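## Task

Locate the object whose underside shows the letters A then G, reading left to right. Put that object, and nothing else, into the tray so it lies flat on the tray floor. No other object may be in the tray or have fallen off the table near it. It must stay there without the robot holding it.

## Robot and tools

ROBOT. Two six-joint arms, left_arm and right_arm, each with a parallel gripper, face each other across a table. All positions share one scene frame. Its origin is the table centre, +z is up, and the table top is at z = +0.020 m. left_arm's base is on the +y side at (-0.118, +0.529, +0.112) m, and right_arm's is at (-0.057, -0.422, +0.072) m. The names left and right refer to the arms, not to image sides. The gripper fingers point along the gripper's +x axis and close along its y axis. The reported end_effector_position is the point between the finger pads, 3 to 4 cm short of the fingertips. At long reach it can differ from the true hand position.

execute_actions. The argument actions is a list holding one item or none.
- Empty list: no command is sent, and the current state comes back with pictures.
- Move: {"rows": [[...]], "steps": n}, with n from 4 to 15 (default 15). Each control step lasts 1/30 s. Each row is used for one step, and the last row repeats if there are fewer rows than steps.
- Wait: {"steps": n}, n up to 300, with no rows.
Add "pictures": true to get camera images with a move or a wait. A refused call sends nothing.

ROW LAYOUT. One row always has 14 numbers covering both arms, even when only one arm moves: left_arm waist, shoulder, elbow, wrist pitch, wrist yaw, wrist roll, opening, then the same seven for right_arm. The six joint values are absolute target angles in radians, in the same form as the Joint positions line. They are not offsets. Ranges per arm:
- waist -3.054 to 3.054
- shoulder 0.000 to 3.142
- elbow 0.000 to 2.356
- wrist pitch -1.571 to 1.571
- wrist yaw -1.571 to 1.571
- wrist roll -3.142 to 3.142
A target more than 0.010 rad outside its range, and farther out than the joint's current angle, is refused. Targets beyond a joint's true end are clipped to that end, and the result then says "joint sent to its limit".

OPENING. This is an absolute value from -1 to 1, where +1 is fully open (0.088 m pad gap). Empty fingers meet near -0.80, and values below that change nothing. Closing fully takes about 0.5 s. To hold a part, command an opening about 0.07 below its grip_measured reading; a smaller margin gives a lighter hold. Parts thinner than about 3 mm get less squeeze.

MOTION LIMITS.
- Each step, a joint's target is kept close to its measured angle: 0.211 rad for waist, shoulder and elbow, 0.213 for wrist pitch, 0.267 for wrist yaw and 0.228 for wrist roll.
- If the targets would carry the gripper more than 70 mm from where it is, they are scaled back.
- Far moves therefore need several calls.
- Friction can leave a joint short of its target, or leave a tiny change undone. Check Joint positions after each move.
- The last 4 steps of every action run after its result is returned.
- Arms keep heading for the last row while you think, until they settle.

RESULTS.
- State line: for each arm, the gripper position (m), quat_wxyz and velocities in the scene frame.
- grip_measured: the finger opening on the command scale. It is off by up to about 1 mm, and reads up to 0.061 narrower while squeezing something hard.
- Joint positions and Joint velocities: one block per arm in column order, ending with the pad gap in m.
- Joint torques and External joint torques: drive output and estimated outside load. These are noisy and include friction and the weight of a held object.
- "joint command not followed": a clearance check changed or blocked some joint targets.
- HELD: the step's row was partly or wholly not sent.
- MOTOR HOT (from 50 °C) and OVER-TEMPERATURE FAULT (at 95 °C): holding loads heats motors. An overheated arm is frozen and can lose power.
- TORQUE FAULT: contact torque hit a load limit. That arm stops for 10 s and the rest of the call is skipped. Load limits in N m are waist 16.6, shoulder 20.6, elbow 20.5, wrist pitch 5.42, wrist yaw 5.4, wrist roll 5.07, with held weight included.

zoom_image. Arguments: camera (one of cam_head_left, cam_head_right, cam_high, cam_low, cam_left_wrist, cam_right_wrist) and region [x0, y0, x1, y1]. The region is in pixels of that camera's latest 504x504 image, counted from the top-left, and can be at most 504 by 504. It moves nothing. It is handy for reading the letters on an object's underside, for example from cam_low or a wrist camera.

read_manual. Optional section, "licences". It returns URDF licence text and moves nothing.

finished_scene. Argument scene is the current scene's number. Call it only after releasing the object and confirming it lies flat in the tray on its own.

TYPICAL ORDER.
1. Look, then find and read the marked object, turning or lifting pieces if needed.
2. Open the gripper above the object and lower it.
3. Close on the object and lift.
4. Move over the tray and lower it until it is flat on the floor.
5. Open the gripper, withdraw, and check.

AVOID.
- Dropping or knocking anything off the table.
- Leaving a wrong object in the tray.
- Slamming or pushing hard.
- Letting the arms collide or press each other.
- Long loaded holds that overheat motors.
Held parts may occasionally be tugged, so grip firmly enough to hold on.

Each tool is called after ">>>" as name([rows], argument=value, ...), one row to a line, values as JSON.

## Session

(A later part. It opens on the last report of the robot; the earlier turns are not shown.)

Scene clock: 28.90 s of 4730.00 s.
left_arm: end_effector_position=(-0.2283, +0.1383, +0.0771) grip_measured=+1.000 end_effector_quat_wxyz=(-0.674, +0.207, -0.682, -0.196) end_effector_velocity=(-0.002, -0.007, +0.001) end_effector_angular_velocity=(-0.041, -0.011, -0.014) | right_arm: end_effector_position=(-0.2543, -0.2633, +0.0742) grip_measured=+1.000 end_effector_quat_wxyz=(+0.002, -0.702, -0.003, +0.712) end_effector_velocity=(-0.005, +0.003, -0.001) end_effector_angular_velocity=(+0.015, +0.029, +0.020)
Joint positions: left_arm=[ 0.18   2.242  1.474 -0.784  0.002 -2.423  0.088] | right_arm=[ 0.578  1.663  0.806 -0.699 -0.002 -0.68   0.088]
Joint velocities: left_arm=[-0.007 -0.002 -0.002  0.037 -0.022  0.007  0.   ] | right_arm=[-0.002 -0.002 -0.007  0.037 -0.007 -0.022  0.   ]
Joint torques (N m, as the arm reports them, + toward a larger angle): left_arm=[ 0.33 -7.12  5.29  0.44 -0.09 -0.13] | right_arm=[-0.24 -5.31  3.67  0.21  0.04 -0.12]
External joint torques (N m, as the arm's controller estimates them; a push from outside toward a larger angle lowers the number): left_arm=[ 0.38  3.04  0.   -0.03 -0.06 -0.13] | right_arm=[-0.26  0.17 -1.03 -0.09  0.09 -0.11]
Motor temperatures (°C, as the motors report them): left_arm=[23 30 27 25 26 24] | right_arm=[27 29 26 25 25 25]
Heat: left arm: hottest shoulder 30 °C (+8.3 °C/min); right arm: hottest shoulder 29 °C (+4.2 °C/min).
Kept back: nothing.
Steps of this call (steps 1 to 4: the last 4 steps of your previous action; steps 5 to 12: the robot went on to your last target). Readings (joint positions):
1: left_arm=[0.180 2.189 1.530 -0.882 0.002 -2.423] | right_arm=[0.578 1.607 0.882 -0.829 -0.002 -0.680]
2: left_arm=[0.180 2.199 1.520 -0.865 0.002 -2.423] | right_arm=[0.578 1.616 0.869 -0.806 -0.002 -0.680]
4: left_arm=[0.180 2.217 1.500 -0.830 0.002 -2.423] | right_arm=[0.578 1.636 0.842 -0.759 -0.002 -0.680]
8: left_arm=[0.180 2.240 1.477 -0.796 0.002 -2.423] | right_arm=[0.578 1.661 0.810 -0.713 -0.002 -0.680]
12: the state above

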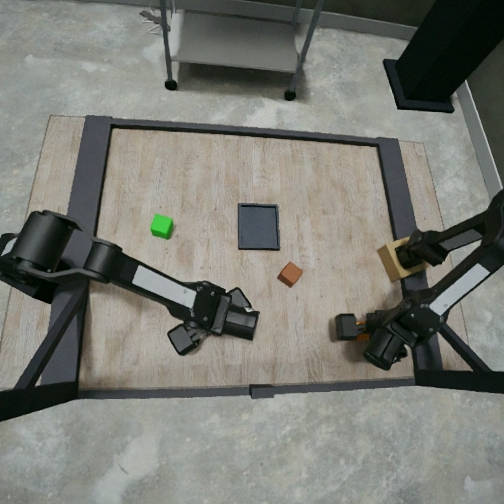

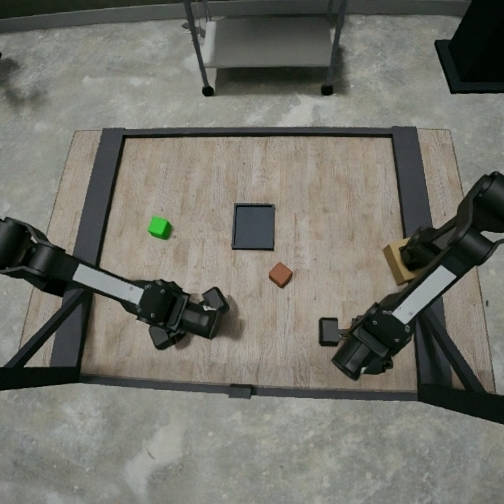

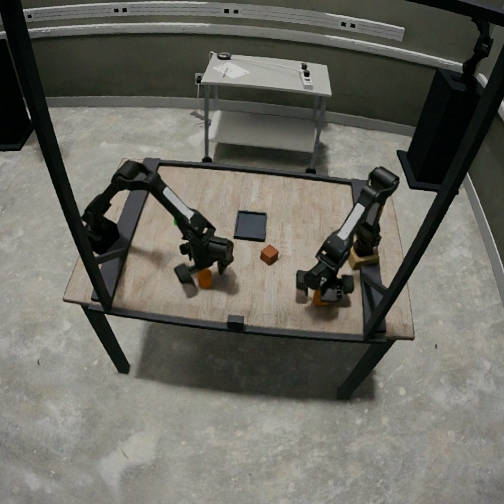

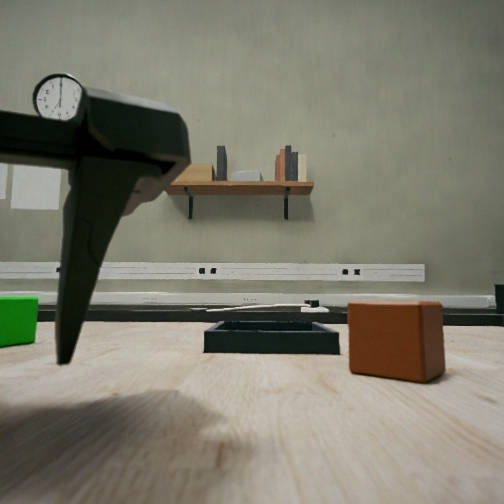

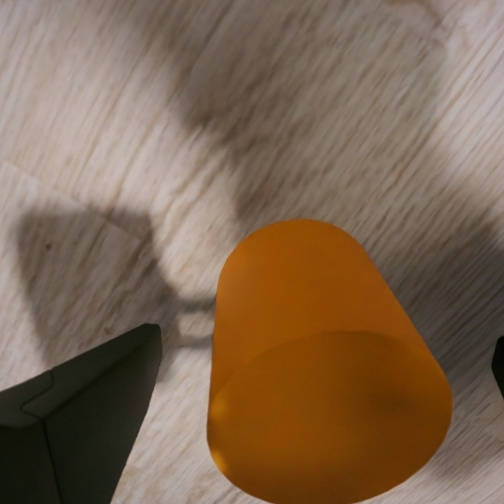

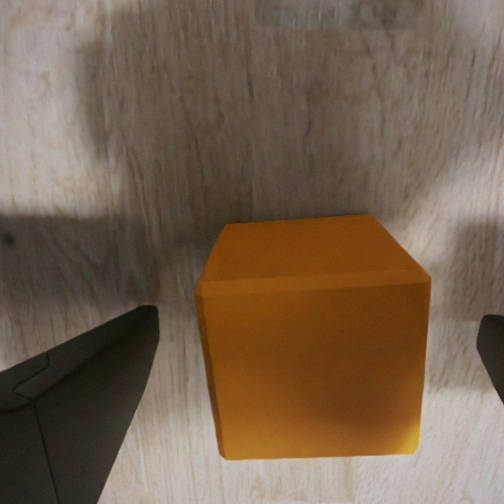

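Both objects are between the fingers. Closing the grippers.

>>> execute_actions([
  {"rows": [[0.1824,2.2550,1.4647,-0.7805,0,-2.4273,0.0,0.5748,1.6735,0.7969,-0.6942,0,-0.6822,0.0]], "steps": 15},
])

>>> execute_actions([
  {"steps": 8},
])

Scene clock: 29.37 s of 4730.00 s.
left_arm: end_effector_position=(-0.2284, +0.1377, +0.0770) grip_measured=+0.103 end_effector_quat_wxyz=(-0.673, +0.207, -0.682, -0.196) end_effector_velocity=(+0.001, +0.002, +0.000) end_effector_angular_velocity=(+0.001, -0.023, +0.015) | right_arm: end_effector_position=(-0.2545, -0.2631, +0.0740) grip_measured=+0.082 end_effector_quat_wxyz=(+0.003, -0.702, -0.004, +0.712) end_effector_velocity=(-0.000, -0.003, +0.001) end_effector_angular_velocity=(-0.019, +0.012, +0.005)
Joint positions: left_arm=[ 0.18   2.242  1.474 -0.781  0.002 -2.423  0.044] | right_arm=[ 0.578  1.663  0.805 -0.695 -0.002 -0.68   0.043]
Joint velocities: left_arm=[-0.007 -0.002 -0.002 -0.007 -0.022 -0.022 -0.   ] | right_arm=[-0.002 -0.007 -0.002 -0.007 -0.022 -0.007  0.009]
Joint torques (N m, as the arm reports them, + toward a larger angle): left_arm=[ 0.28 -7.03  5.17  0.4  -0.09 -0.13] | right_arm=[-0.22 -5.38  3.83  0.2   0.03 -0.11]
External joint torques (N m, as the arm's controller estimates them; a push from outside toward a larger angle lowers the number): left_arm=[ 0.4   3.14 -0.13 -0.1  -0.06 -0.14] | right_arm=[-0.23  0.19 -1.02 -0.15  0.08 -0.11]
Motor temperatures (°C, as the motors report them): left_arm=[23 30 27 25 26 24] | right_arm=[27 29 26 25 25 25]
Heat: left arm: hottest shoulder 30 °C (+8.2 °C/min); right arm: hottest shoulder 29 °C (+4.1 °C/min).
Steps of this call (steps 1 to 3: the robot went on to your last target; steps 4 to 14: the first 11 steps of this action). Readings (joint positions):
4: left_arm=[0.180 2.242 1.474 -0.783 0.002 -2.423] | right_arm=[0.578 1.663 0.805 -0.697 -0.002 -0.680]
5: left_arm=[0.180 2.242 1.474 -0.783 0.002 -2.423] | right_arm=[0.578 1.663 0.805 -0.696 -0.002 -0.680]
7: left_arm=[0.180 2.242 1.474 -0.782 0.002 -2.423] | right_arm=[0.578 1.663 0.805 -0.696 -0.002 -0.680]
11: left_arm=[0.180 2.242 1.474 -0.782 0.002 -2.423] | right_arm=[0.578 1.663 0.805 -0.696 -0.002 -0.680]
14: the state above

Scene clock: 29.63 s of 4730.00 s.
left_arm: end_effector_position=(-0.2284, +0.1377, +0.0770) grip_measured=+0.103 end_effector_quat_wxyz=(-0.673, +0.207, -0.682, -0.196) end_effector_velocity=(+0.003, +0.001, +0.000) end_effector_angular_velocity=(+0.001, -0.023, +0.020) | right_arm: end_effector_position=(-0.2545, -0.2631, +0.0740) grip_measured=+0.083 end_effector_quat_wxyz=(+0.003, -0.702, -0.004, +0.712) end_effector_velocity=(-0.002, -0.001, +0.000) end_effector_angular_velocity=(-0.012, +0.019, +0.005)
Joint positions: left_arm=[ 0.18   2.242  1.474 -0.781  0.002 -2.423  0.044] | right_arm=[ 0.578  1.663  0.805 -0.695 -0.002 -0.68   0.043]
Joint velocities: left_arm=[-0.002 -0.002 -0.002 -0.007 -0.022 -0.022 -0.   ] | right_arm=[-0.002 -0.002 -0.002  0.007 -0.022 -0.007 -0.   ]
Joint torques (N m, as the arm reports them, + toward a larger angle): left_arm=[ 0.27 -7.07  5.26  0.41 -0.09 -0.13] | right_arm=[-0.21 -5.44  3.82  0.19  0.03 -0.11]
External joint torques (N m, as the arm's controller estimates them; a push from outside toward a larger angle lowers the number): left_arm=[ 0.27  3.11 -0.07 -0.1  -0.06 -0.13] | right_arm=[-0.24  0.11 -1.04 -0.17  0.08 -0.11]
Motor temperatures (°C, as the motors report them): left_arm=[23 30 27 25 26 24] | right_arm=[27 29 26 25 25 25]
Heat: left arm: hottest shoulder 30 °C (+8.1 °C/min); right arm: hottest shoulder 29 °C (+4.0 °C/min).
Kept back: nothing.
Steps of this call (steps 1 to 4: the last 4 steps of your previous action; steps 5 to 8: the robot went on to your last target). Readings (joint positions):
1: left_arm=[0.180 2.242 1.474 -0.781 0.002 -2.423] | right_arm=[0.578 1.663 0.805 -0.695 -0.002 -0.680]
2: left_arm=[0.180 2.242 1.474 -0.781 0.002 -2.423] | right_arm=[0.578 1.663 0.805 -0.695 -0.002 -0.680]
4: left_arm=[0.180 2.242 1.474 -0.781 0.002 -2.423] | right_arm=[0.578 1.663 0.805 -0.695 -0.002 -0.680]
8: the state above

>>> execute_actions([
  {"rows": [[0.1824,2.2466,1.4739,-0.7981,0,-2.4273,0,0.5748,1.6636,0.8104,-0.7176,0,-0.6822,0],[0.1824,2.2383,1.4832,-0.8157,0,-2.4273,0,0.5748,1.6537,0.8239,-0.7410,0,-0.6822,0],[0.1824,2.2299,1.4924,-0.8333,0,-2.4273,0,0.5748,1.6438,0.8374,-0.7644,0,-0.6822,0],[0.1824,2.2215,1.5016,-0.8509,0,-2.4273,0,0.5748,1.6339,0.8509,-0.7878,0,-0.6822,0],[0.1824,2.2131,1.5108,-0.8685,0,-2.4273,0,0.5748,1.6240,0.8644,-0.8112,0,-0.6822,0],[0.1824,2.2048,1.5201,-0.8861,0,-2.4273,0,0.5748,1.6141,0.8779,-0.8346,0,-0.6822,0],[0.1824,2.1964,1.5293,-0.9037,0,-2.4273,0,0.5748,1.6042,0.8914,-0.8580,0,-0.6822,0],[0.1824,2.1880,1.5385,-0.9213,0,-2.4273,0,0.5748,1.5942,0.9048,-0.8814,0,-0.6822,0],[0.1824,2.1796,1.5477,-0.9389,0,-2.4273,0,0.5748,1.5843,0.9183,-0.9048,0,-0.6822,0],[0.1824,2.1713,1.5570,-0.9565,0,-2.4273,0,0.5748,1.5744,0.9318,-0.9282,0,-0.6822,0],[0.1824,2.1629,1.5662,-0.9741,0,-2.4273,0,0.5748,1.5645,0.9453,-0.9516,0,-0.6822,0],[0.1824,2.1545,1.5754,-0.9917,0,-2.4273,0,0.5748,1.5546,0.9588,-0.9750,0,-0.6822,0],[0.1824,2.1461,1.5846,-1.0093,0,-2.4273,0,0.5748,1.5447,0.9723,-0.9984,0,-0.6822,0],[0.1824,2.1378,1.5939,-1.0269,0,-2.4273,0,0.5748,1.5348,0.9858,-1.0218,0,-0.6822,0],[0.1824,2.1294,1.6031,-1.0445,0,-2.4273,0,0.5748,1.5249,0.9993,-1.0452,0,-0.6822,0]], "steps": 15},
])

>>> execute_actions([
  {"rows": [[0.1936,2.1047,1.5585,-0.9722,0,-2.4273,0,0.5473,1.5139,0.9780,-0.9826,0,-0.6822,0],[0.2048,2.0800,1.5138,-0.8999,0,-2.4273,0,0.5198,1.5028,0.9567,-0.9200,0,-0.6822,0],[0.2159,2.0553,1.4692,-0.8276,0,-2.4273,0,0.4924,1.4918,0.9354,-0.8573,0,-0.6822,0],[0.2271,2.0306,1.4245,-0.7553,0,-2.4273,0,0.4649,1.4808,0.9141,-0.7947,0,-0.6822,0],[0.2383,2.0059,1.3799,-0.6830,0,-2.4273,0,0.4374,1.4697,0.8928,-0.7321,0,-0.6822,0],[0.2495,1.9812,1.3352,-0.6107,0,-2.4273,0,0.4099,1.4587,0.8715,-0.6695,0,-0.6822,0],[0.2606,1.9565,1.2906,-0.5384,0,-2.4273,0,0.3824,1.4476,0.8502,-0.6068,0,-0.6822,0],[0.2718,1.9317,1.2459,-0.4661,0,-2.4273,0,0.3549,1.4366,0.8289,-0.5442,0,-0.6822,0],[0.2830,1.9070,1.2013,-0.3938,0,-2.4273,0,0.3275,1.4256,0.8076,-0.4816,0,-0.6822,0],[0.2942,1.8823,1.1566,-0.3215,0,-2.4273,0,0.3000,1.4145,0.7863,-0.4190,0,-0.6822,0],[0.3053,1.8576,1.1120,-0.2492,0,-2.4273,0,0.2725,1.4035,0.7650,-0.3563,0,-0.6822,0],[0.3165,1.8329,1.0673,-0.1769,0,-2.4273,0,0.2450,1.3925,0.7437,-0.2937,0,-0.6822,0],[0.3277,1.8082,1.0227,-0.1046,0,-2.4273,0,0.2175,1.3814,0.7224,-0.2311,0,-0.6822,0],[0.3389,1.7835,0.9780,-0.0323,0,-2.4273,0,0.1900,1.3704,0.7011,-0.1685,0,-0.6822,0],[0.3501,1.7588,0.9334,0.0400,0,-2.4273,0,0.1626,1.3593,0.6798,-0.1059,0,-0.6822,0]], "steps": 15},
])

>>> execute_actions([
  {"rows": [[0.3612,1.7341,0.8887,0.1123,0,-2.4273,0,0.1351,1.3483,0.6585,-0.0432,0,-0.6822,0],[0.3724,1.7094,0.8441,0.1846,0,-2.4273,0,0.1076,1.3373,0.6372,0.0194,0,-0.6822,0],[0.3836,1.6847,0.7995,0.2569,0,-2.4273,0,0.0801,1.3262,0.6159,0.0820,0,-0.6822,0],[0.3948,1.6600,0.7548,0.3292,0,-2.4273,0,0.0526,1.3152,0.5946,0.1446,0,-0.6822,0],[0.4059,1.6353,0.7102,0.4015,0,-2.4273,0,0.0251,1.3042,0.5733,0.2073,0,-0.6822,0],[0.4171,1.6106,0.6655,0.4738,0,-2.4273,0,-0.0023,1.2931,0.5520,0.2699,0,-0.6822,0],[0.4283,1.5858,0.6209,0.5461,0,-2.4273,0,-0.0298,1.2821,0.5307,0.3325,0,-0.6822,0],[0.4395,1.5611,0.5762,0.6184,0,-2.4273,0,-0.0573,1.2710,0.5094,0.3951,0,-0.6822,0],[0.4506,1.5364,0.5316,0.6907,0,-2.4273,0,-0.0848,1.2600,0.4881,0.4578,0,-0.6822,0],[0.4618,1.5117,0.4869,0.7630,0,-2.4273,0,-0.1123,1.2490,0.4668,0.5204,0,-0.6822,0],[0.4730,1.4870,0.4423,0.8353,0,-2.4273,0,-0.1398,1.2379,0.4455,0.5830,0,-0.6822,0],[0.4842,1.4623,0.3976,0.9076,0,-2.4273,0,-0.1672,1.2269,0.4242,0.6456,0,-0.6822,0],[0.4954,1.4376,0.3530,0.9799,0,-2.4273,0,-0.1947,1.2159,0.4029,0.7082,0,-0.6822,0],[0.5065,1.4129,0.3083,1.0522,0,-2.4273,0,-0.2222,1.2048,0.3816,0.7709,0,-0.6822,0],[0.5177,1.3882,0.2637,1.1245,0,-2.4273,0,-0.2497,1.1938,0.3603,0.8335,0,-0.6822,0]], "steps": 15},
])

>>> execute_actions([
  {"steps": 15},
], pictures=true)

Scene clock: 31.77 s of 4730.00 s.
left_arm: end_effector_position=(-0.2263, +0.1451, +0.1048) grip_measured=+0.103 end_effector_quat_wxyz=(-0.682, +0.193, -0.673, -0.210) end_effector_velocity=(-0.008, -0.027, +0.185) end_effector_angular_velocity=(-0.123, +0.042, -0.005) | right_arm: end_effector_position=(-0.2522, -0.2649, +0.1091) grip_measured=+0.083 end_effector_quat_wxyz=(-0.004, -0.711, +0.004, +0.703) end_effector_velocity=(-0.011, +0.011, +0.171) end_effector_angular_velocity=(+0.056, +0.058, +0.005)
Joint positions: left_arm=[ 0.18   2.203  1.53  -0.925  0.002 -2.423  0.044] | right_arm=[ 0.578  1.602  0.902 -0.887 -0.002 -0.68   0.043]
Joint velocities: left_arm=[ 0.002 -0.3    0.305 -0.476  0.007  0.007 -0.   ] | right_arm=[-0.002 -0.325  0.422 -0.667  0.007 -0.007 -0.   ]
Joint torques (N m, as the arm reports them, + toward a larger angle): left_arm=[ 0.31 -9.77  7.96  0.11 -0.09 -0.13] | right_arm=[-0.23 -7.63  5.49 -0.06  0.03 -0.11]
External joint torques (N m, as the arm's controller estimates them; a push from outside toward a larger angle lowers the number): left_arm=[ 0.26  0.62  2.33 -0.34 -0.05 -0.13] | right_arm=[-0.2  -2.28  0.46 -0.31  0.07 -0.11]
Motor temperatures (°C, as the motors report them): left_arm=[23 30 27 25 26 24] | right_arm=[27 29 26 25 25 25]
Heat: left arm: hottest shoulder 30 °C (+7.6 °C/min); right arm: hottest shoulder 29 °C (+3.8 °C/min).
Steps of this call (steps 1 to 15: the robot went on to your last target; steps 16 to 53: nothing new was sent; steps 54 to 64: the first 11 steps of this action). Readings (joint positions):
54: left_arm=[0.180 2.242 1.474 -0.781 0.002 -2.423] | right_arm=[0.578 1.663 0.805 -0.696 -0.002 -0.680]
55: left_arm=[0.180 2.242 1.474 -0.786 0.002 -2.423] | right_arm=[0.578 1.663 0.807 -0.705 -0.002 -0.680]
57: left_arm=[0.180 2.242 1.479 -0.813 0.002 -2.423] | right_arm=[0.578 1.661 0.816 -0.740 -0.002 -0.680]
61: left_arm=[0.180 2.229 1.502 -0.876 0.002 -2.423] | right_arm=[0.578 1.634 0.859 -0.820 -0.002 -0.680]
64: the state above

Scene clock: 32.27 s of 4730.00 s.
left_arm: end_effector_position=(-0.1944, +0.1136, +0.1502) grip_measured=+0.103 end_effector_quat_wxyz=(-0.589, +0.345, -0.722, -0.112) end_effector_velocity=(+0.149, +0.012, +0.006) end_effector_angular_velocity=(-0.981, +0.190, +0.348) | right_arm: end_effector_position=(-0.2490, -0.1770, +0.1462) grip_measured=+0.083 end_effector_quat_wxyz=(+0.184, -0.582, -0.028, +0.792) end_effector_velocity=(+0.106, +0.277, +0.035) end_effector_angular_velocity=(+1.035, +0.822, -0.822)
Joint positions: left_arm=[ 0.273  1.935  1.244 -0.498  0.002 -2.423  0.044] | right_arm=[ 0.35   1.445  0.83  -0.532 -0.002 -0.68   0.043]
Joint velocities: left_arm=[ 0.344 -0.701 -1.321  1.619  0.007 -0.007 -0.   ] | right_arm=[-0.818 -0.31  -0.623  1.634 -0.007  0.007 -0.   ]
Joint torques (N m, as the arm reports them, + toward a larger angle): left_arm=[ 0.15 -8.63  5.78  1.09 -0.09 -0.11] | right_arm=[-0.28 -7.84  4.89  0.77  0.03 -0.07]
External joint torques (N m, as the arm's controller estimates them; a push from outside toward a larger angle lowers the number): left_arm=[ 0.47  0.37 -0.28  0.02 -0.09 -0.13] | right_arm=[-0.28 -2.54 -1.22 -0.22  0.06 -0.09]
Motor temperatures (°C, as the motors report them): left_arm=[23 30 27 25 26 24] | right_arm=[27 29 26 25 25 25]
Heat: left arm: hottest shoulder 30 °C (+7.4 °C/min); right arm: hottest shoulder 29 °C (+3.7 °C/min).
Steps of this call (steps 1 to 4: the last 4 steps of your previous action; steps 5 to 15: the first 11 steps of this action). Readings (joint positions):
5: left_arm=[0.180 2.151 1.575 -0.999 0.002 -2.423] | right_arm=[0.576 1.551 0.964 -0.991 -0.002 -0.680]
6: left_arm=[0.182 2.136 1.568 -0.981 0.002 -2.423] | right_arm=[0.569 1.538 0.965 -0.980 -0.002 -0.680]
8: left_arm=[0.192 2.096 1.523 -0.892 0.002 -2.423] | right_arm=[0.535 1.516 0.956 -0.909 -0.002 -0.680]
12: left_arm=[0.236 2.004 1.374 -0.667 0.002 -2.423] | right_arm=[0.432 1.475 0.892 -0.702 -0.002 -0.680]
15: the state above

Scene clock: 32.77 s of 4730.00 s.
left_arm: end_effector_position=(-0.1236, +0.1505, +0.1787) grip_measured=+0.103 end_effector_quat_wxyz=(-0.443, +0.545, -0.711, +0.032) end_effector_velocity=(+0.128, +0.161, +0.072) end_effector_angular_velocity=(-1.043, +0.013, +0.324) | right_arm: end_effector_position=(-0.1467, -0.0747, +0.2073) grip_measured=+0.084 end_effector_quat_wxyz=(+0.504, -0.364, -0.129, +0.773) end_effector_velocity=(+0.287, +0.074, +0.164) end_effector_angular_velocity=(+1.258, +0.334, -0.824)
Joint positions: left_arm=[ 0.44   1.563  0.576  0.351  0.002 -2.423  0.044] | right_arm=[-0.062  1.278  0.513  0.317 -0.002 -0.68   0.043]
Joint velocities: left_arm=[ 0.335 -0.745 -1.336  1.634  0.007  0.007  0.   ] | right_arm=[-0.828 -0.335 -0.637  1.604 -0.007  0.007 -0.   ]
Joint torques (N m, as the arm reports them, + toward a larger angle): left_arm=[ 0.26 -5.5   5.46  1.77 -0.07 -0.1 ] | right_arm=[-0.04 -6.6   5.23  1.42  0.05 -0.05]
External joint torques (N m, as the arm's controller estimates them; a push from outside toward a larger angle lowers the number): left_arm=[ 0.31  0.32 -0.29  0.07 -0.06 -0.13] | right_arm=[-0.13 -2.26 -1.14 -0.29  0.08 -0.09]
Motor temperatures (°C, as the motors report them): left_arm=[23 30 27 25 26 24] | right_arm=[27 29 27 25 25 25]
Heat: left arm: hottest shoulder 30 °C (+7.3 °C/min); right arm: hottest shoulder 29 °C (+3.7 °C/min).
Steps of this call (steps 1 to 4: the last 4 steps of your previous action; steps 5 to 15: the first 11 steps of this action). Readings (joint positions):
5: left_arm=[0.328 1.813 1.022 -0.216 0.002 -2.423] | right_arm=[0.213 1.390 0.726 -0.248 -0.002 -0.680]
6: left_arm=[0.339 1.788 0.978 -0.159 0.002 -2.423] | right_arm=[0.186 1.378 0.705 -0.191 -0.002 -0.680]
8: left_arm=[0.361 1.737 0.888 -0.045 0.002 -2.423] | right_arm=[0.131 1.356 0.663 -0.079 -0.002 -0.680]
12: left_arm=[0.406 1.637 0.711 0.181 0.002 -2.423] | right_arm=[0.021 1.311 0.578 0.148 -0.002 -0.680]
15: the state above

Scene clock: 33.27 s of 4730.00 s.
left_arm: end_effector_position=(-0.0973, +0.1764, +0.2776) grip_measured=+0.103 end_effector_quat_wxyz=(-0.263, +0.678, -0.645, +0.234) end_effector_velocity=(+0.006, +0.004, +0.056) end_effector_angular_velocity=(-0.277, +0.005, +0.030) | right_arm: end_effector_position=(-0.0811, -0.0708, +0.2803) grip_measured=+0.084 end_effector_quat_wxyz=(+0.643, -0.229, -0.242, +0.690) end_effector_velocity=(+0.004, -0.007, -0.003) end_effector_angular_velocity=(+0.026, +0.009, -0.005)
Joint positions: left_arm=[ 0.514  1.39   0.279  1.089  0.002 -2.423  0.044] | right_arm=[-0.245  1.199  0.371  0.824 -0.    -0.68   0.043]
Joint velocities: left_arm=[ 0.007 -0.002 -0.027  0.3   -0.022 -0.022 -0.   ] | right_arm=[-0.012 -0.007 -0.046  0.066 -0.007  0.007  0.   ]
Joint torques (N m, as the arm reports them, + toward a larger angle): left_arm=[ 0.4  -3.23  4.74  1.65 -0.05 -0.1 ] | right_arm=[-0.16 -5.12  5.22  1.5   0.01 -0.05]
External joint torques (N m, as the arm's controller estimates them; a push from outside toward a larger angle lowers the number): left_arm=[ 0.38  0.29 -0.2   0.06 -0.05 -0.13] | right_arm=[-0.18 -1.53 -1.18 -0.29  0.01 -0.09]
Motor temperatures (°C, as the motors report them): left_arm=[23 30 27 25 26 24] | right_arm=[27 29 27 25 25 25]
Heat: left arm: hottest shoulder 30 °C (+7.2 °C/min); right arm: hottest shoulder 29 °C (+3.6 °C/min).
Kept back: nothing.
Steps of this call (steps 1 to 4: the last 4 steps of your previous action; steps 5 to 15: the robot went on to your last target). Readings (joint positions):
1: left_arm=[0.451 1.538 0.531 0.407 0.002 -2.423] | right_arm=[-0.089 1.267 0.492 0.374 -0.002 -0.680]
2: left_arm=[0.462 1.513 0.487 0.464 0.002 -2.423] | right_arm=[-0.117 1.256 0.471 0.430 -0.002 -0.680]
4: left_arm=[0.485 1.463 0.397 0.577 0.002 -2.423] | right_arm=[-0.172 1.233 0.428 0.543 -0.002 -0.680]
8: left_arm=[0.510 1.413 0.294 0.796 0.002 -2.423] | right_arm=[-0.236 1.209 0.380 0.744 -0.000 -0.680]
15: the state above

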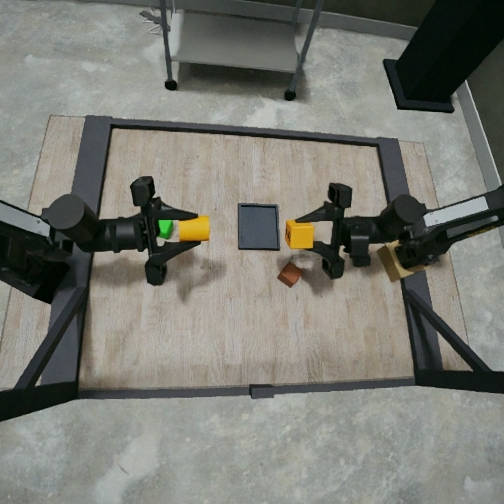

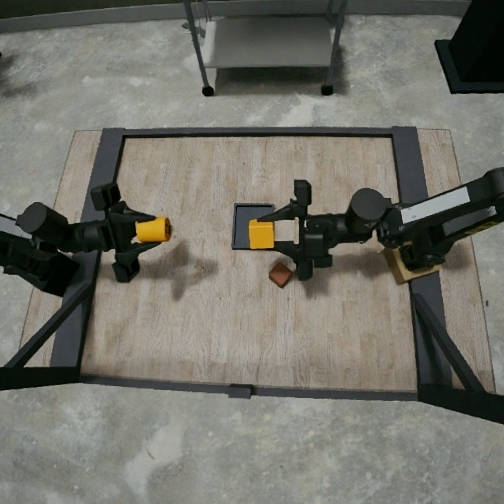

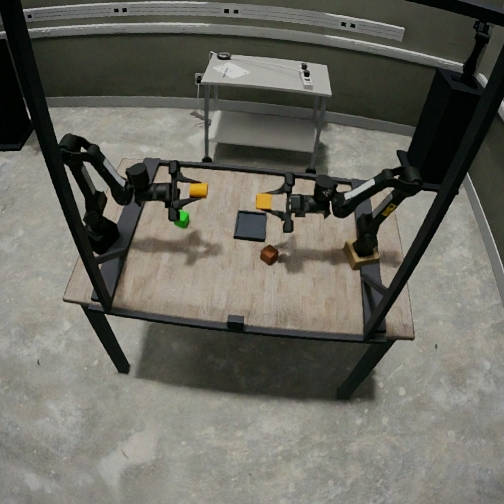

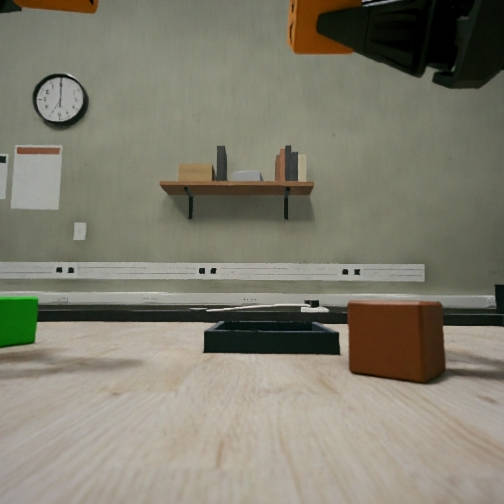

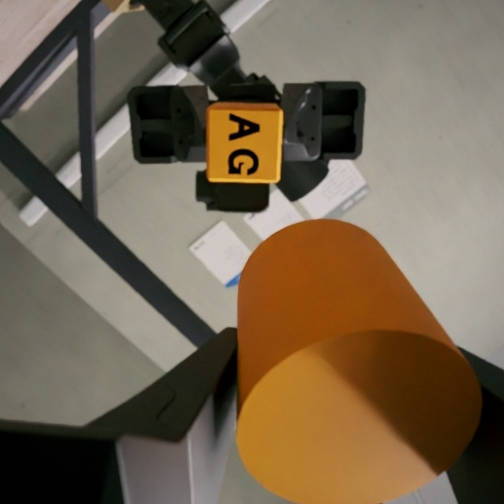

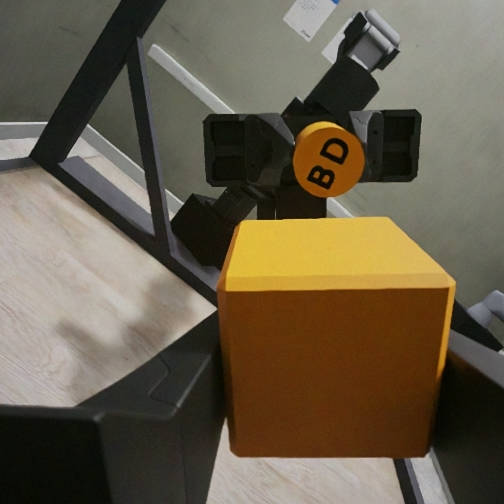

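I'll zoom in on the held objects' bottom faces in both wrist views to read the letters.

>>> zoom_image(camera="cam_right_wrist", region=[270, 100, 390, 220])

>>> zoom_image(camera="cam_left_wrist", region=[190, 90, 300, 200])

Region (270, 100, 390, 220) of cam_right_wrist's 504x504 image, scaled by 4.200, with more detail than that image has.

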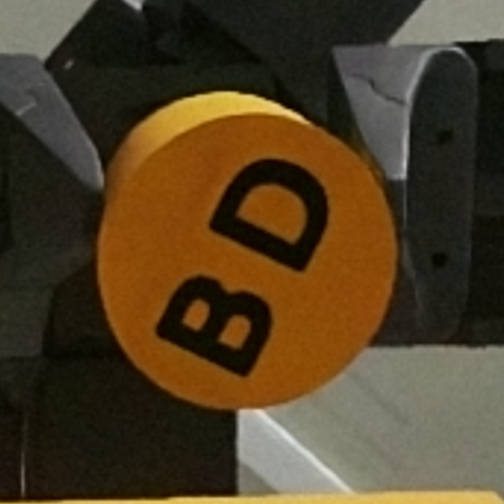

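Region (190, 90, 300, 200) of cam_left_wrist's 504x504 image, scaled by 4.582, with more detail than that image has.

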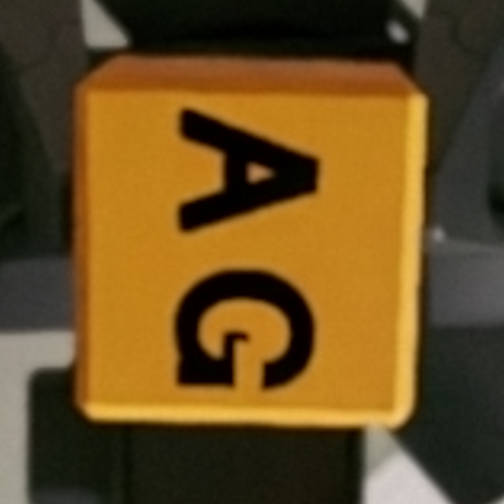

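The left wrist camera shows the yellow cube's bottom as a sideways "A" and "G": with the A's apex pointing right, reading from top to bottom gives "AG". So the yellow cube, held by the right arm, is the target.

Plan: the left arm puts the cylinder back while the right arm carries the cube toward the tray. I'll sequence them so they stay apart.

>>> execute_actions([
  {"rows": [[0.5065,1.4129,0.3083,1.0522,0,-2.4273,0,-0.2497,1.1938,0.3603,0.8335,0,-0.6822,0],[0.4954,1.4376,0.3530,0.9799,0,-2.4273,0,-0.2497,1.1938,0.3603,0.8335,0,-0.6822,0],[0.4842,1.4623,0.3976,0.9076,0,-2.4273,0,-0.2497,1.1938,0.3603,0.8335,0,-0.6822,0],[0.4730,1.4870,0.4423,0.8353,0,-2.4273,0,-0.2497,1.1938,0.3603,0.8335,0,-0.6822,0],[0.4618,1.5117,0.4869,0.7630,0,-2.4273,0,-0.2497,1.1938,0.3603,0.8335,0,-0.6822,0],[0.4506,1.5364,0.5316,0.6907,0,-2.4273,0,-0.2497,1.1938,0.3603,0.8335,0,-0.6822,0],[0.4395,1.5611,0.5762,0.6184,0,-2.4273,0,-0.2497,1.1938,0.3603,0.8335,0,-0.6822,0],[0.4283,1.5858,0.6209,0.5461,0,-2.4273,0,-0.2497,1.1938,0.3603,0.8335,0,-0.6822,0],[0.4171,1.6106,0.6655,0.4738,0,-2.4273,0,-0.2497,1.1938,0.3603,0.8335,0,-0.6822,0],[0.4059,1.6353,0.7102,0.4015,0,-2.4273,0,-0.2497,1.1938,0.3603,0.8335,0,-0.6822,0],[0.3948,1.6600,0.7548,0.3292,0,-2.4273,0,-0.2497,1.1938,0.3603,0.8335,0,-0.6822,0],[0.3836,1.6847,0.7995,0.2569,0,-2.4273,0,-0.2497,1.1938,0.3603,0.8335,0,-0.6822,0],[0.3724,1.7094,0.8441,0.1846,0,-2.4273,0,-0.2497,1.1938,0.3603,0.8335,0,-0.6822,0],[0.3612,1.7341,0.8887,0.1123,0,-2.4273,0,-0.2497,1.1938,0.3603,0.8335,0,-0.6822,0],[0.3501,1.7588,0.9334,0.0400,0,-2.4273,0,-0.2497,1.1938,0.3603,0.8335,0,-0.6822,0]], "steps": 15},
])

>>> execute_actions([
  {"rows": [[0.3389,1.7835,0.9780,-0.0323,0,-2.4273,0,-0.2586,1.2279,0.4144,0.7611,0,-0.6662,0],[0.3277,1.8082,1.0227,-0.1046,0,-2.4273,0,-0.2675,1.2619,0.4684,0.6888,0,-0.6503,0],[0.3165,1.8329,1.0673,-0.1769,0,-2.4273,0,-0.2764,1.2960,0.5225,0.6164,0,-0.6343,0],[0.3053,1.8576,1.1120,-0.2492,0,-2.4273,0,-0.2854,1.3300,0.5765,0.5441,0,-0.6183,0],[0.2942,1.8823,1.1566,-0.3215,0,-2.4273,0,-0.2943,1.3641,0.6306,0.4717,0,-0.6024,0],[0.2830,1.9070,1.2013,-0.3938,0,-2.4273,0,-0.3032,1.3981,0.6846,0.3994,0,-0.5864,0],[0.2718,1.9317,1.2459,-0.4661,0,-2.4273,0,-0.3121,1.4322,0.7387,0.3270,0,-0.5705,0],[0.2606,1.9565,1.2906,-0.5384,0,-2.4273,0,-0.3210,1.4663,0.7927,0.2546,0,-0.5545,0],[0.2495,1.9812,1.3352,-0.6107,0,-2.4273,0,-0.3299,1.5003,0.8468,0.1823,0,-0.5385,0],[0.2383,2.0059,1.3799,-0.6830,0,-2.4273,0,-0.3388,1.5344,0.9008,0.1099,0,-0.5226,0],[0.2271,2.0306,1.4245,-0.7553,0,-2.4273,0,-0.3477,1.5684,0.9549,0.0376,0,-0.5066,0],[0.2159,2.0553,1.4692,-0.8276,0,-2.4273,0,-0.3567,1.6025,1.0089,-0.0348,0,-0.4906,0],[0.2048,2.0800,1.5138,-0.8999,0,-2.4273,0,-0.3656,1.6365,1.0630,-0.1071,0,-0.4747,0],[0.1936,2.1047,1.5585,-0.9722,0,-2.4273,0,-0.3745,1.6706,1.1170,-0.1795,0,-0.4587,0],[0.1824,2.1294,1.6031,-1.0445,0,-2.4273,0,-0.3834,1.7047,1.1711,-0.2519,0,-0.4428,0]], "steps": 15},
])

>>> execute_actions([
  {"rows": [[0.1824,2.1378,1.5939,-1.0269,0,-2.4273,0,-0.3923,1.7387,1.2252,-0.3242,0,-0.4268,0],[0.1824,2.1461,1.5846,-1.0093,0,-2.4273,0,-0.4012,1.7728,1.2792,-0.3966,0,-0.4108,0],[0.1824,2.1545,1.5754,-0.9917,0,-2.4273,0,-0.4101,1.8068,1.3333,-0.4689,0,-0.3949,0],[0.1824,2.1629,1.5662,-0.9741,0,-2.4273,0,-0.4190,1.8409,1.3873,-0.5413,0,-0.3789,0],[0.1824,2.1713,1.5570,-0.9565,0,-2.4273,0,-0.4280,1.8749,1.4414,-0.6136,0,-0.3629,0],[0.1824,2.1796,1.5477,-0.9389,0,-2.4273,0,-0.4369,1.9090,1.4954,-0.6860,0,-0.3470,0],[0.1824,2.1880,1.5385,-0.9213,0,-2.4273,0,-0.4458,1.9431,1.5495,-0.7584,0,-0.3310,0],[0.1824,2.1964,1.5293,-0.9037,0,-2.4273,0,-0.4547,1.9771,1.6035,-0.8307,0,-0.3151,0],[0.1824,2.2048,1.5201,-0.8861,0,-2.4273,0,-0.4636,2.0112,1.6576,-0.9031,0,-0.2991,0],[0.1824,2.2131,1.5108,-0.8685,0,-2.4273,0,-0.4725,2.0452,1.7116,-0.9754,0,-0.2831,0],[0.1824,2.2215,1.5016,-0.8509,0,-2.4273,0,-0.4814,2.0793,1.7657,-1.0478,0,-0.2672,0],[0.1824,2.2299,1.4924,-0.8333,0,-2.4273,0,-0.4904,2.1133,1.8197,-1.1201,0,-0.2512,0],[0.1824,2.2383,1.4832,-0.8157,0,-2.4273,0,-0.4993,2.1474,1.8738,-1.1925,0,-0.2352,0],[0.1824,2.2466,1.4739,-0.7981,0,-2.4273,0,-0.5082,2.1815,1.9278,-1.2649,0,-0.2193,0],[0.1824,2.2550,1.4647,-0.7805,0,-2.4273,0,-0.5171,2.2155,1.9819,-1.3372,0,-0.2033,0]], "steps": 15},
])

Scene clock: 35.63 s of 4730.00 s.
left_arm: end_effector_position=(-0.1283, +0.1118, +0.2361) grip_measured=+0.103 end_effector_quat_wxyz=(-0.363, +0.597, -0.704, +0.129) end_effector_velocity=(-0.146, -0.208, -0.088) end_effector_angular_velocity=(+0.999, -0.015, -0.339) | right_arm: end_effector_position=(-0.0808, -0.0710, +0.2814) grip_measured=+0.084 end_effector_quat_wxyz=(+0.644, -0.227, -0.244, +0.689) end_effector_velocity=(-0.001, -0.001, -0.000) end_effector_angular_velocity=(-0.002, -0.008, +0.015)
Joint positions: left_arm=[ 0.43   1.584  0.626  0.593  0.002 -2.423  0.044] | right_arm=[-0.246  1.199  0.369  0.832 -0.    -0.68   0.043]
Joint velocities: left_arm=[-0.335  0.706  1.326 -1.619  0.007 -0.007 -0.   ] | right_arm=[-0.007 -0.007 -0.002 -0.007 -0.022 -0.007 -0.   ]
Joint torques (N m, as the arm reports them, + toward a larger angle): left_arm=[-0.56 -3.87  8.35  1.58 -0.06 -0.11] | right_arm=[-0.25 -5.19  5.15  1.47  0.01 -0.04]
External joint torques (N m, as the arm's controller estimates them; a push from outside toward a larger angle lowers the number): left_arm=[-0.44  2.24  2.43 -0.23 -0.07 -0.14] | right_arm=[-0.26 -1.59 -1.2  -0.33  0.01 -0.09]
Motor temperatures (°C, as the motors report them): left_arm=[23 30 27 26 26 24] | right_arm=[27 29 27 25 25 25]
Heat: left arm: hottest shoulder 30 °C (+6.7 °C/min); right arm: hottest shoulder 29 °C (+3.4 °C/min).
Steps of this call (steps 1 to 30: the robot went on to your last target; steps 31 to 60: nothing new was sent; steps 61 to 71: the first 11 steps of this action). Readings (joint positions):
61: left_arm=[0.514 1.391 0.276 1.116 0.002 -2.423] | right_arm=[-0.246 1.199 0.369 0.832 -0.000 -0.680]
62: left_arm=[0.513 1.395 0.287 1.087 0.002 -2.423] | right_arm=[-0.246 1.199 0.369 0.832 -0.000 -0.680]
64: left_arm=[0.502 1.423 0.338 0.989 0.002 -2.423] | right_arm=[-0.246 1.199 0.369 0.832 -0.000 -0.680]
68: left_arm=[0.463 1.513 0.494 0.762 0.002 -2.423] | right_arm=[-0.246 1.199 0.369 0.832 -0.000 -0.680]
71: the state above

Scene clock: 36.13 s of 4730.00 s.
left_arm: end_effector_position=(-0.2102, +0.0551, +0.1875) grip_measured=+0.103 end_effector_quat_wxyz=(-0.517, +0.416, -0.748, -0.017) end_effector_velocity=(-0.170, -0.032, -0.069) end_effector_angular_velocity=(+0.999, -0.195, -0.324) | right_arm: end_effector_position=(-0.0546, +0.0038, +0.2552) grip_measured=+0.084 end_effector_quat_wxyz=(+0.635, -0.314, -0.064, +0.702) end_effector_velocity=(+0.118, +0.239, -0.037) end_effector_angular_velocity=(-1.026, +0.414, -0.447)
Joint positions: left_arm=[ 0.263  1.949  1.294 -0.252  0.002 -2.423  0.044] | right_arm=[-0.319  1.467  0.801  0.298 -0.    -0.552  0.043]
Joint velocities: left_arm=[-0.335  0.725  1.326 -1.619 -0.007 -0.007 -0.   ] | right_arm=[-0.266  0.969  1.604 -1.663  0.022  0.447 -0.   ]
Joint torques (N m, as the arm reports them, + toward a larger angle): left_arm=[-0.57 -6.27  9.06  1.17 -0.08 -0.11] | right_arm=[-0.39 -5.79  7.17  1.18  0.    0.17]
External joint torques (N m, as the arm's controller estimates them; a push from outside toward a larger angle lowers the number): left_arm=[-0.45  3.23  2.56 -0.28 -0.07 -0.13] | right_arm=[-0.23 -0.01  0.64 -0.54 -0.01  0.13]
Motor temperatures (°C, as the motors report them): left_arm=[23 30 27 26 26 24] | right_arm=[27 29 27 25 25 25]
Heat: left arm: hottest shoulder 30 °C (+6.6 °C/min); right arm: hottest shoulder 29 °C (+3.3 °C/min).
Steps of this call (steps 1 to 4: the last 4 steps of your previous action; steps 5 to 15: the first 11 steps of this action). Readings (joint positions):
5: left_arm=[0.374 1.705 0.849 0.311 0.002 -2.423] | right_arm=[-0.247 1.200 0.372 0.823 -0.000 -0.680]
6: left_arm=[0.363 1.729 0.893 0.255 0.002 -2.423] | right_arm=[-0.249 1.207 0.386 0.793 -0.000 -0.675]
8: left_arm=[0.341 1.778 0.982 0.142 0.002 -2.423] | right_arm=[-0.261 1.247 0.450 0.695 -0.000 -0.654]
12: left_arm=[0.296 1.876 1.160 -0.083 0.002 -2.423] | right_arm=[-0.293 1.370 0.641 0.467 -0.000 -0.598]
15: the state above

Scene clock: 36.63 s of 4730.00 s.
left_arm: end_effector_position=(-0.2294, +0.1319, +0.1110) grip_measured=+0.103 end_effector_quat_wxyz=(-0.669, +0.214, -0.686, -0.190) end_effector_velocity=(+0.022, +0.071, -0.157) end_effector_angular_velocity=(+0.340, -0.118, +0.006) | right_arm: end_effector_position=(+0.0129, +0.0803, +0.2161) grip_measured=+0.084 end_effector_quat_wxyz=(+0.624, -0.391, +0.235, +0.634) end_effector_velocity=(+0.146, +0.060, -0.091) end_effector_angular_velocity=(-1.011, +0.442, -0.642)
Joint positions: left_arm=[ 0.181  2.187  1.53  -0.871  0.002 -2.423  0.044] | right_arm=[-0.452  1.971  1.611 -0.549 -0.    -0.313  0.043]
Joint velocities: left_arm=[-0.002  0.256 -0.242  0.139 -0.022 -0.007 -0.   ] | right_arm=[-0.271  1.004  1.619 -1.678 -0.007  0.476 -0.   ]
Joint torques (N m, as the arm reports them, + toward a larger angle): left_arm=[ 0.14 -7.29  5.93  0.71 -0.09 -0.13] | right_arm=[-0.35 -9.67  7.33  0.84 -0.01  0.12]
External joint torques (N m, as the arm's controller estimates them; a push from outside toward a larger angle lowers the number): left_arm=[ 0.11  3.38 -0.2   0.   -0.05 -0.14] | right_arm=[-0.22  0.03  0.72 -0.47  0.    0.11]
Motor temperatures (°C, as the motors report them): left_arm=[23 30 27 26 26 24] | right_arm=[27 29 27 25 25 25]
Heat: left arm: hottest shoulder 30 °C (+6.6 °C/min); right arm: hottest shoulder 29 °C (+3.3 °C/min).
Steps of this call (steps 1 to 4: the last 4 steps of your previous action; steps 5 to 15: the first 11 steps of this action). Readings (joint positions):
5: left_arm=[0.207 2.070 1.511 -0.529 0.002 -2.423] | right_arm=[-0.363 1.633 1.071 0.016 -0.000 -0.473]
6: left_arm=[0.197 2.086 1.538 -0.582 0.002 -2.423] | right_arm=[-0.372 1.667 1.125 -0.041 -0.000 -0.457]
8: left_arm=[0.185 2.108 1.560 -0.694 0.002 -2.423] | right_arm=[-0.390 1.735 1.232 -0.154 -0.000 -0.425]
12: left_arm=[0.181 2.154 1.552 -0.865 0.002 -2.423] | right_arm=[-0.425 1.869 1.448 -0.380 -0.000 -0.361]
15: the state above

The cylinder's letters are still unread, and the green and brown bottoms were only seen at full-frame size. I'm checking where both arms are now, then I'll hold each of those three objects up to the opposite wrist camera and zoom to read it before finishing the transfer.

>>> execute_actions(actions=[])

Scene clock: 36.87 s of 4730.00 s.
left_arm: end_effector_position=(-0.2279, +0.1373, +0.0817) grip_measured=+0.103 end_effector_quat_wxyz=(-0.673, +0.208, -0.682, -0.196) end_effector_velocity=(+0.013, +0.039, -0.081) end_effector_angular_velocity=(+0.156, -0.067, -0.009) | right_arm: end_effector_position=(+0.0418, +0.0727, +0.1908) grip_measured=+0.084 end_effector_quat_wxyz=(+0.600, -0.421, +0.370, +0.571) end_effector_velocity=(+0.042, -0.243, -0.140) end_effector_angular_velocity=(-1.469, +0.340, -0.305)
Joint positions: left_arm=[ 0.181  2.235  1.482 -0.797  0.002 -2.423  0.044] | right_arm=[-0.511  2.172  1.929 -0.938 -0.    -0.221  0.043]
Joint velocities: left_arm=[-0.002  0.134 -0.129  0.095 -0.022  0.007 -0.   ] | right_arm=[-0.173  0.339  0.481 -1.648  0.007  0.139 -0.   ]
Joint torques (N m, as the arm reports them, + toward a larger angle): left_arm=[ 0.12 -7.44  5.62  0.61 -0.1  -0.14] | right_arm=[  0.46 -11.24   6.92   0.32  -0.01   0.07]
External joint torques (N m, as the arm's controller estimates them; a push from outside toward a larger angle lowers the number): left_arm=[ 0.17  3.43 -0.17  0.02 -0.07 -0.15] | right_arm=[-0.25  0.05  0.51 -0.42  0.06  0.07]
Motor temperatures (°C, as the motors report them): left_arm=[23 30 27 26 26 24] | right_arm=[27 29 27 25 25 25]
Heat: left arm: hottest shoulder 30 °C (+6.5 °C/min); right arm: hottest shoulder 29 °C (+3.3 °C/min).
Kept back: nothing.
Steps of this call (steps 1 to 4: the last 4 steps of your previous action; steps 5 to 7: the robot went on to your last target). Readings (joint positions):
1: left_arm=[0.181 2.195 1.522 -0.863 0.002 -2.423] | right_arm=[-0.461 2.004 1.664 -0.605 -0.000 -0.297]
2: left_arm=[0.181 2.202 1.514 -0.852 0.002 -2.423] | right_arm=[-0.470 2.038 1.718 -0.662 -0.000 -0.281]
4: left_arm=[0.181 2.217 1.499 -0.823 0.002 -2.423] | right_arm=[-0.488 2.106 1.827 -0.775 -0.000 -0.249]
7: the state above

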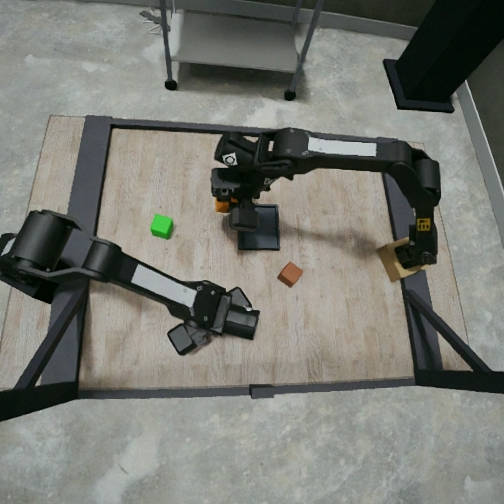

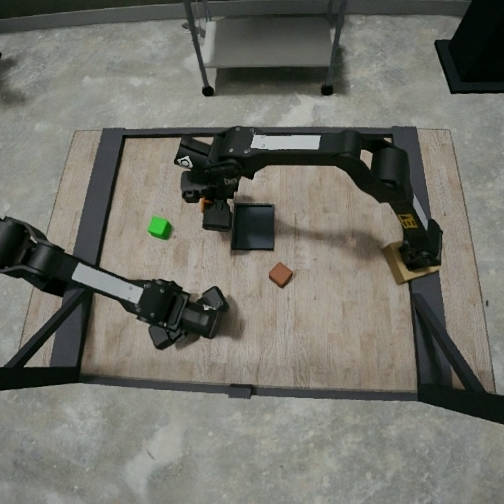

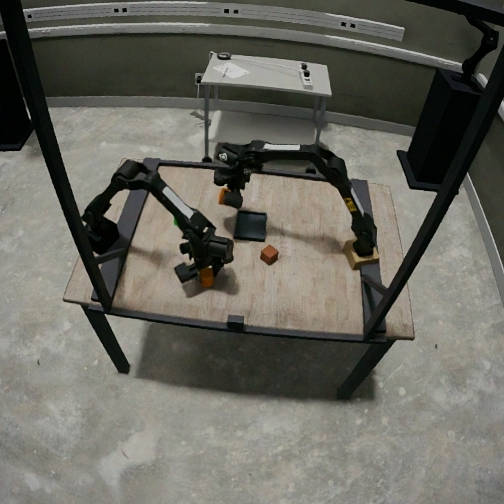

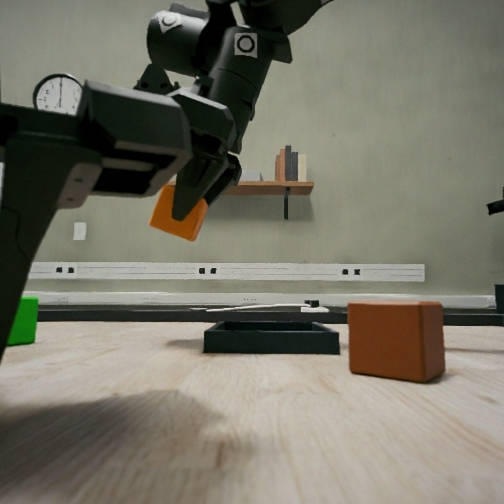

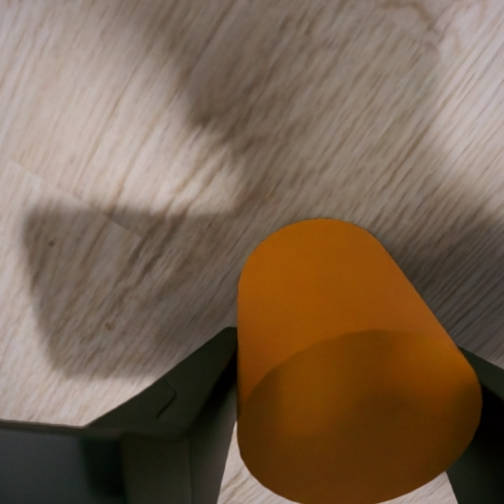

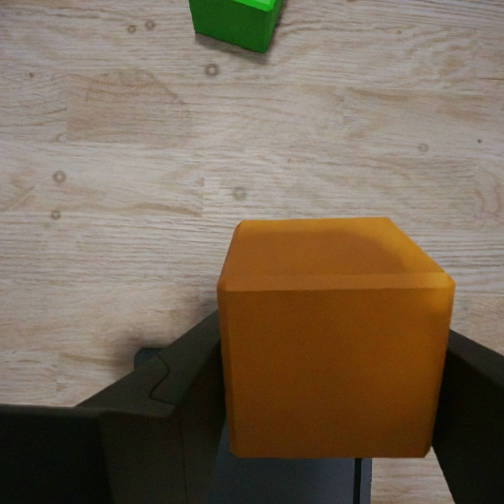

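The left arm is about to set the cylinder down, so it can stay on the table. Green and brown have only been seen at full-frame size, so next I'll set the yellow cube back on its original spot. Then I'll pick those two up again and show each one to the opposite wrist camera for a zoomed reading.

>>> execute_actions([
  {"rows": [[0.1824,2.2550,1.4647,-0.7805,0,-2.4273,1,-0.5171,2.2155,1.9819,-1.3372,0,-0.2033,0]], "steps": 15},
])

Scene clock: 37.43 s of 4730.00 s.
left_arm: end_effector_position=(-0.2278, +0.1375, +0.0775) grip_measured=+0.987 end_effector_quat_wxyz=(-0.673, +0.208, -0.682, -0.196) end_effector_velocity=(-0.001, +0.005, -0.003) end_effector_angular_velocity=(+0.015, -0.012, +0.000) | right_arm: end_effector_position=(+0.0307, -0.0013, +0.1742) grip_measured=+0.084 end_effector_quat_wxyz=(+0.503, -0.498, +0.497, +0.502) end_effector_velocity=(-0.001, -0.006, -0.001) end_effector_angular_velocity=(-0.025, +0.013, +0.005)
Joint positions: left_arm=[ 0.181  2.241  1.474 -0.782  0.001 -2.423  0.087] | right_arm=[-0.519  2.2    1.974 -1.334 -0.    -0.206  0.043]
Joint velocities: left_arm=[-0.007  0.002 -0.007 -0.007 -0.007 -0.007  0.017] | right_arm=[-0.002 -0.002 -0.007 -0.022 -0.007 -0.007  0.   ]
Joint torques (N m, as the arm reports them, + toward a larger angle): left_arm=[ 0.11 -7.    5.17  0.48 -0.09 -0.14] | right_arm=[  0.14 -10.34   6.45   0.02  -0.01   0.09]
External joint torques (N m, as the arm's controller estimates them; a push from outside toward a larger angle lowers the number): left_arm=[ 0.18  3.07 -0.07 -0.01 -0.06 -0.15] | right_arm=[ 0.08 -0.06  0.67 -0.33  0.02  0.09]
Motor temperatures (°C, as the motors report them): left_arm=[23 30 27 26 26 24] | right_arm=[27 29 27 25 25 25]
Heat: left arm: hottest shoulder 30 °C (+6.4 °C/min); right arm: hottest shoulder 29 °C (+3.2 °C/min).
Steps of this call (steps 1 to 6: the robot went on to your last target; steps 7 to 17: the first 11 steps of this action). Readings (joint positions):
7: left_arm=[0.181 2.241 1.474 -0.783 0.001 -2.423] | right_arm=[-0.519 2.199 1.965 -1.280 -0.000 -0.207]
8: left_arm=[0.181 2.241 1.474 -0.783 0.001 -2.423] | right_arm=[-0.519 2.199 1.966 -1.295 -0.000 -0.207]
10: left_arm=[0.181 2.241 1.474 -0.783 0.001 -2.423] | right_arm=[-0.519 2.200 1.970 -1.316 -0.000 -0.206]
14: left_arm=[0.181 2.241 1.474 -0.782 0.001 -2.423] | right_arm=[-0.519 2.200 1.974 -1.331 -0.000 -0.206]
17: the state above

>>> execute_actions(actions=[])

Scene clock: 38.13 s of 4730.00 s.
left_arm: end_effector_position=(-0.2278, +0.1375, +0.0775) grip_measured=+1.000 end_effector_quat_wxyz=(-0.673, +0.208, -0.682, -0.196) end_effector_velocity=(+0.006, -0.001, -0.000) end_effector_angular_velocity=(+0.001, -0.023, +0.000) | right_arm: end_effector_position=(+0.0306, -0.0016, +0.1742) grip_measured=+0.084 end_effector_quat_wxyz=(+0.503, -0.498, +0.497, +0.502) end_effector_velocity=(+0.002, -0.003, +0.000) end_effector_angular_velocity=(-0.009, -0.006, +0.005)
Joint positions: left_arm=[ 0.181  2.241  1.474 -0.782  0.001 -2.423  0.088] | right_arm=[-0.519  2.2    1.974 -1.336 -0.    -0.206  0.043]
Joint velocities: left_arm=[ 0.007  0.002  0.002 -0.007 -0.022  0.007  0.   ] | right_arm=[-0.002 -0.002 -0.002 -0.007  0.007 -0.007 -0.   ]
Joint torques (N m, as the arm reports them, + toward a larger angle): left_arm=[ 0.12 -7.01  5.19  0.48 -0.09 -0.13] | right_arm=[  0.14 -10.34   6.47   0.01  -0.01   0.08]
External joint torques (N m, as the arm's controller estimates them; a push from outside toward a larger angle lowers the number): left_arm=[-0.03  3.15 -0.15 -0.04 -0.04 -0.14] | right_arm=[ 0.09 -0.03  0.66 -0.35  0.01  0.08]
Motor temperatures (°C, as the motors report them): left_arm=[23 31 27 26 26 24] | right_arm=[27 29 27 25 25 25]
Heat: left arm: hottest shoulder 31 °C (+7.9 °C/min); right arm: hottest shoulder 29 °C (+3.1 °C/min).
Kept back: nothing.
Steps of this call (steps 1 to 4: the last 4 steps of your previous action; steps 5 to 15: the robot went on to your last target; steps 16 to 21: nothing new was sent). Readings (joint positions):
1: left_arm=[0.181 2.241 1.474 -0.782 0.001 -2.423] | right_arm=[-0.519 2.200 1.974 -1.334 -0.000 -0.206]
2: left_arm=[0.181 2.241 1.474 -0.782 0.001 -2.423] | right_arm=[-0.519 2.200 1.974 -1.335 -0.000 -0.206]
4: left_arm=[0.181 2.241 1.474 -0.782 0.001 -2.423] | right_arm=[-0.519 2.200 1.974 -1.335 -0.000 -0.206]
8: left_arm=[0.181 2.241 1.474 -0.782 0.001 -2.423] | right_arm=[-0.519 2.200 1.974 -1.336 -0.000 -0.206]
21: the state above
All arms were judged still, so your last target was given up. Only a new action makes them travel on or press farther. Fingers that are still opening or closing keep moving.

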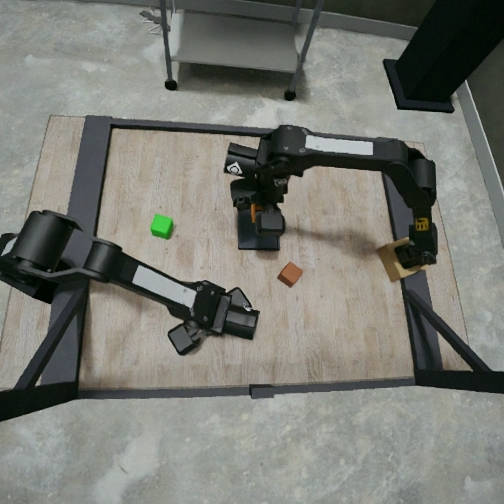

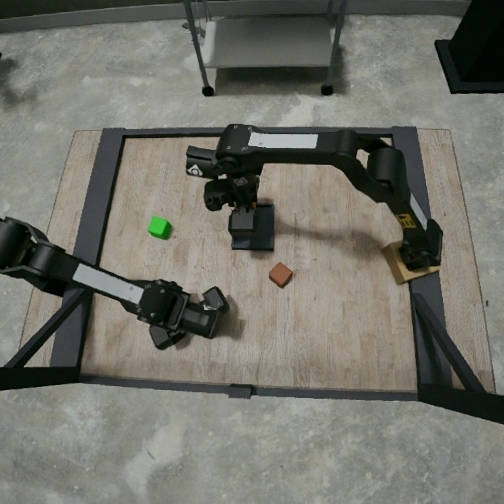

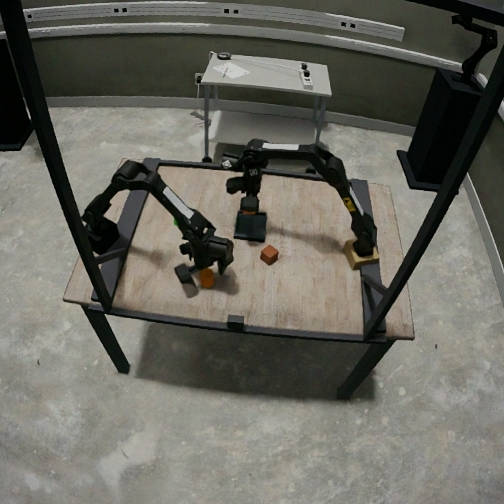

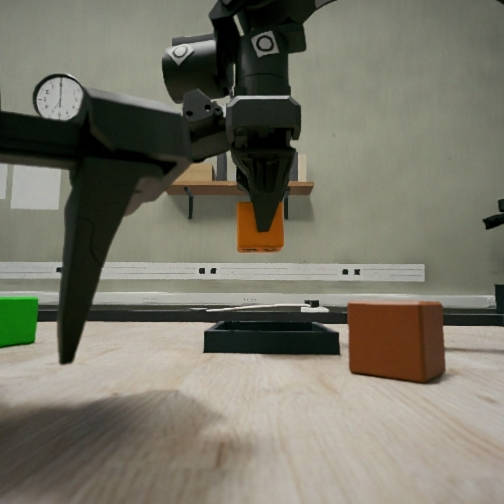

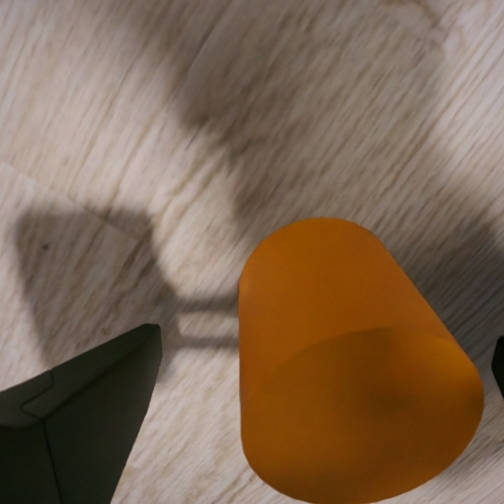

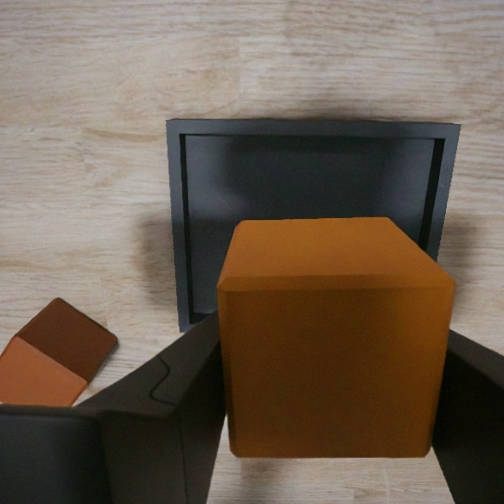

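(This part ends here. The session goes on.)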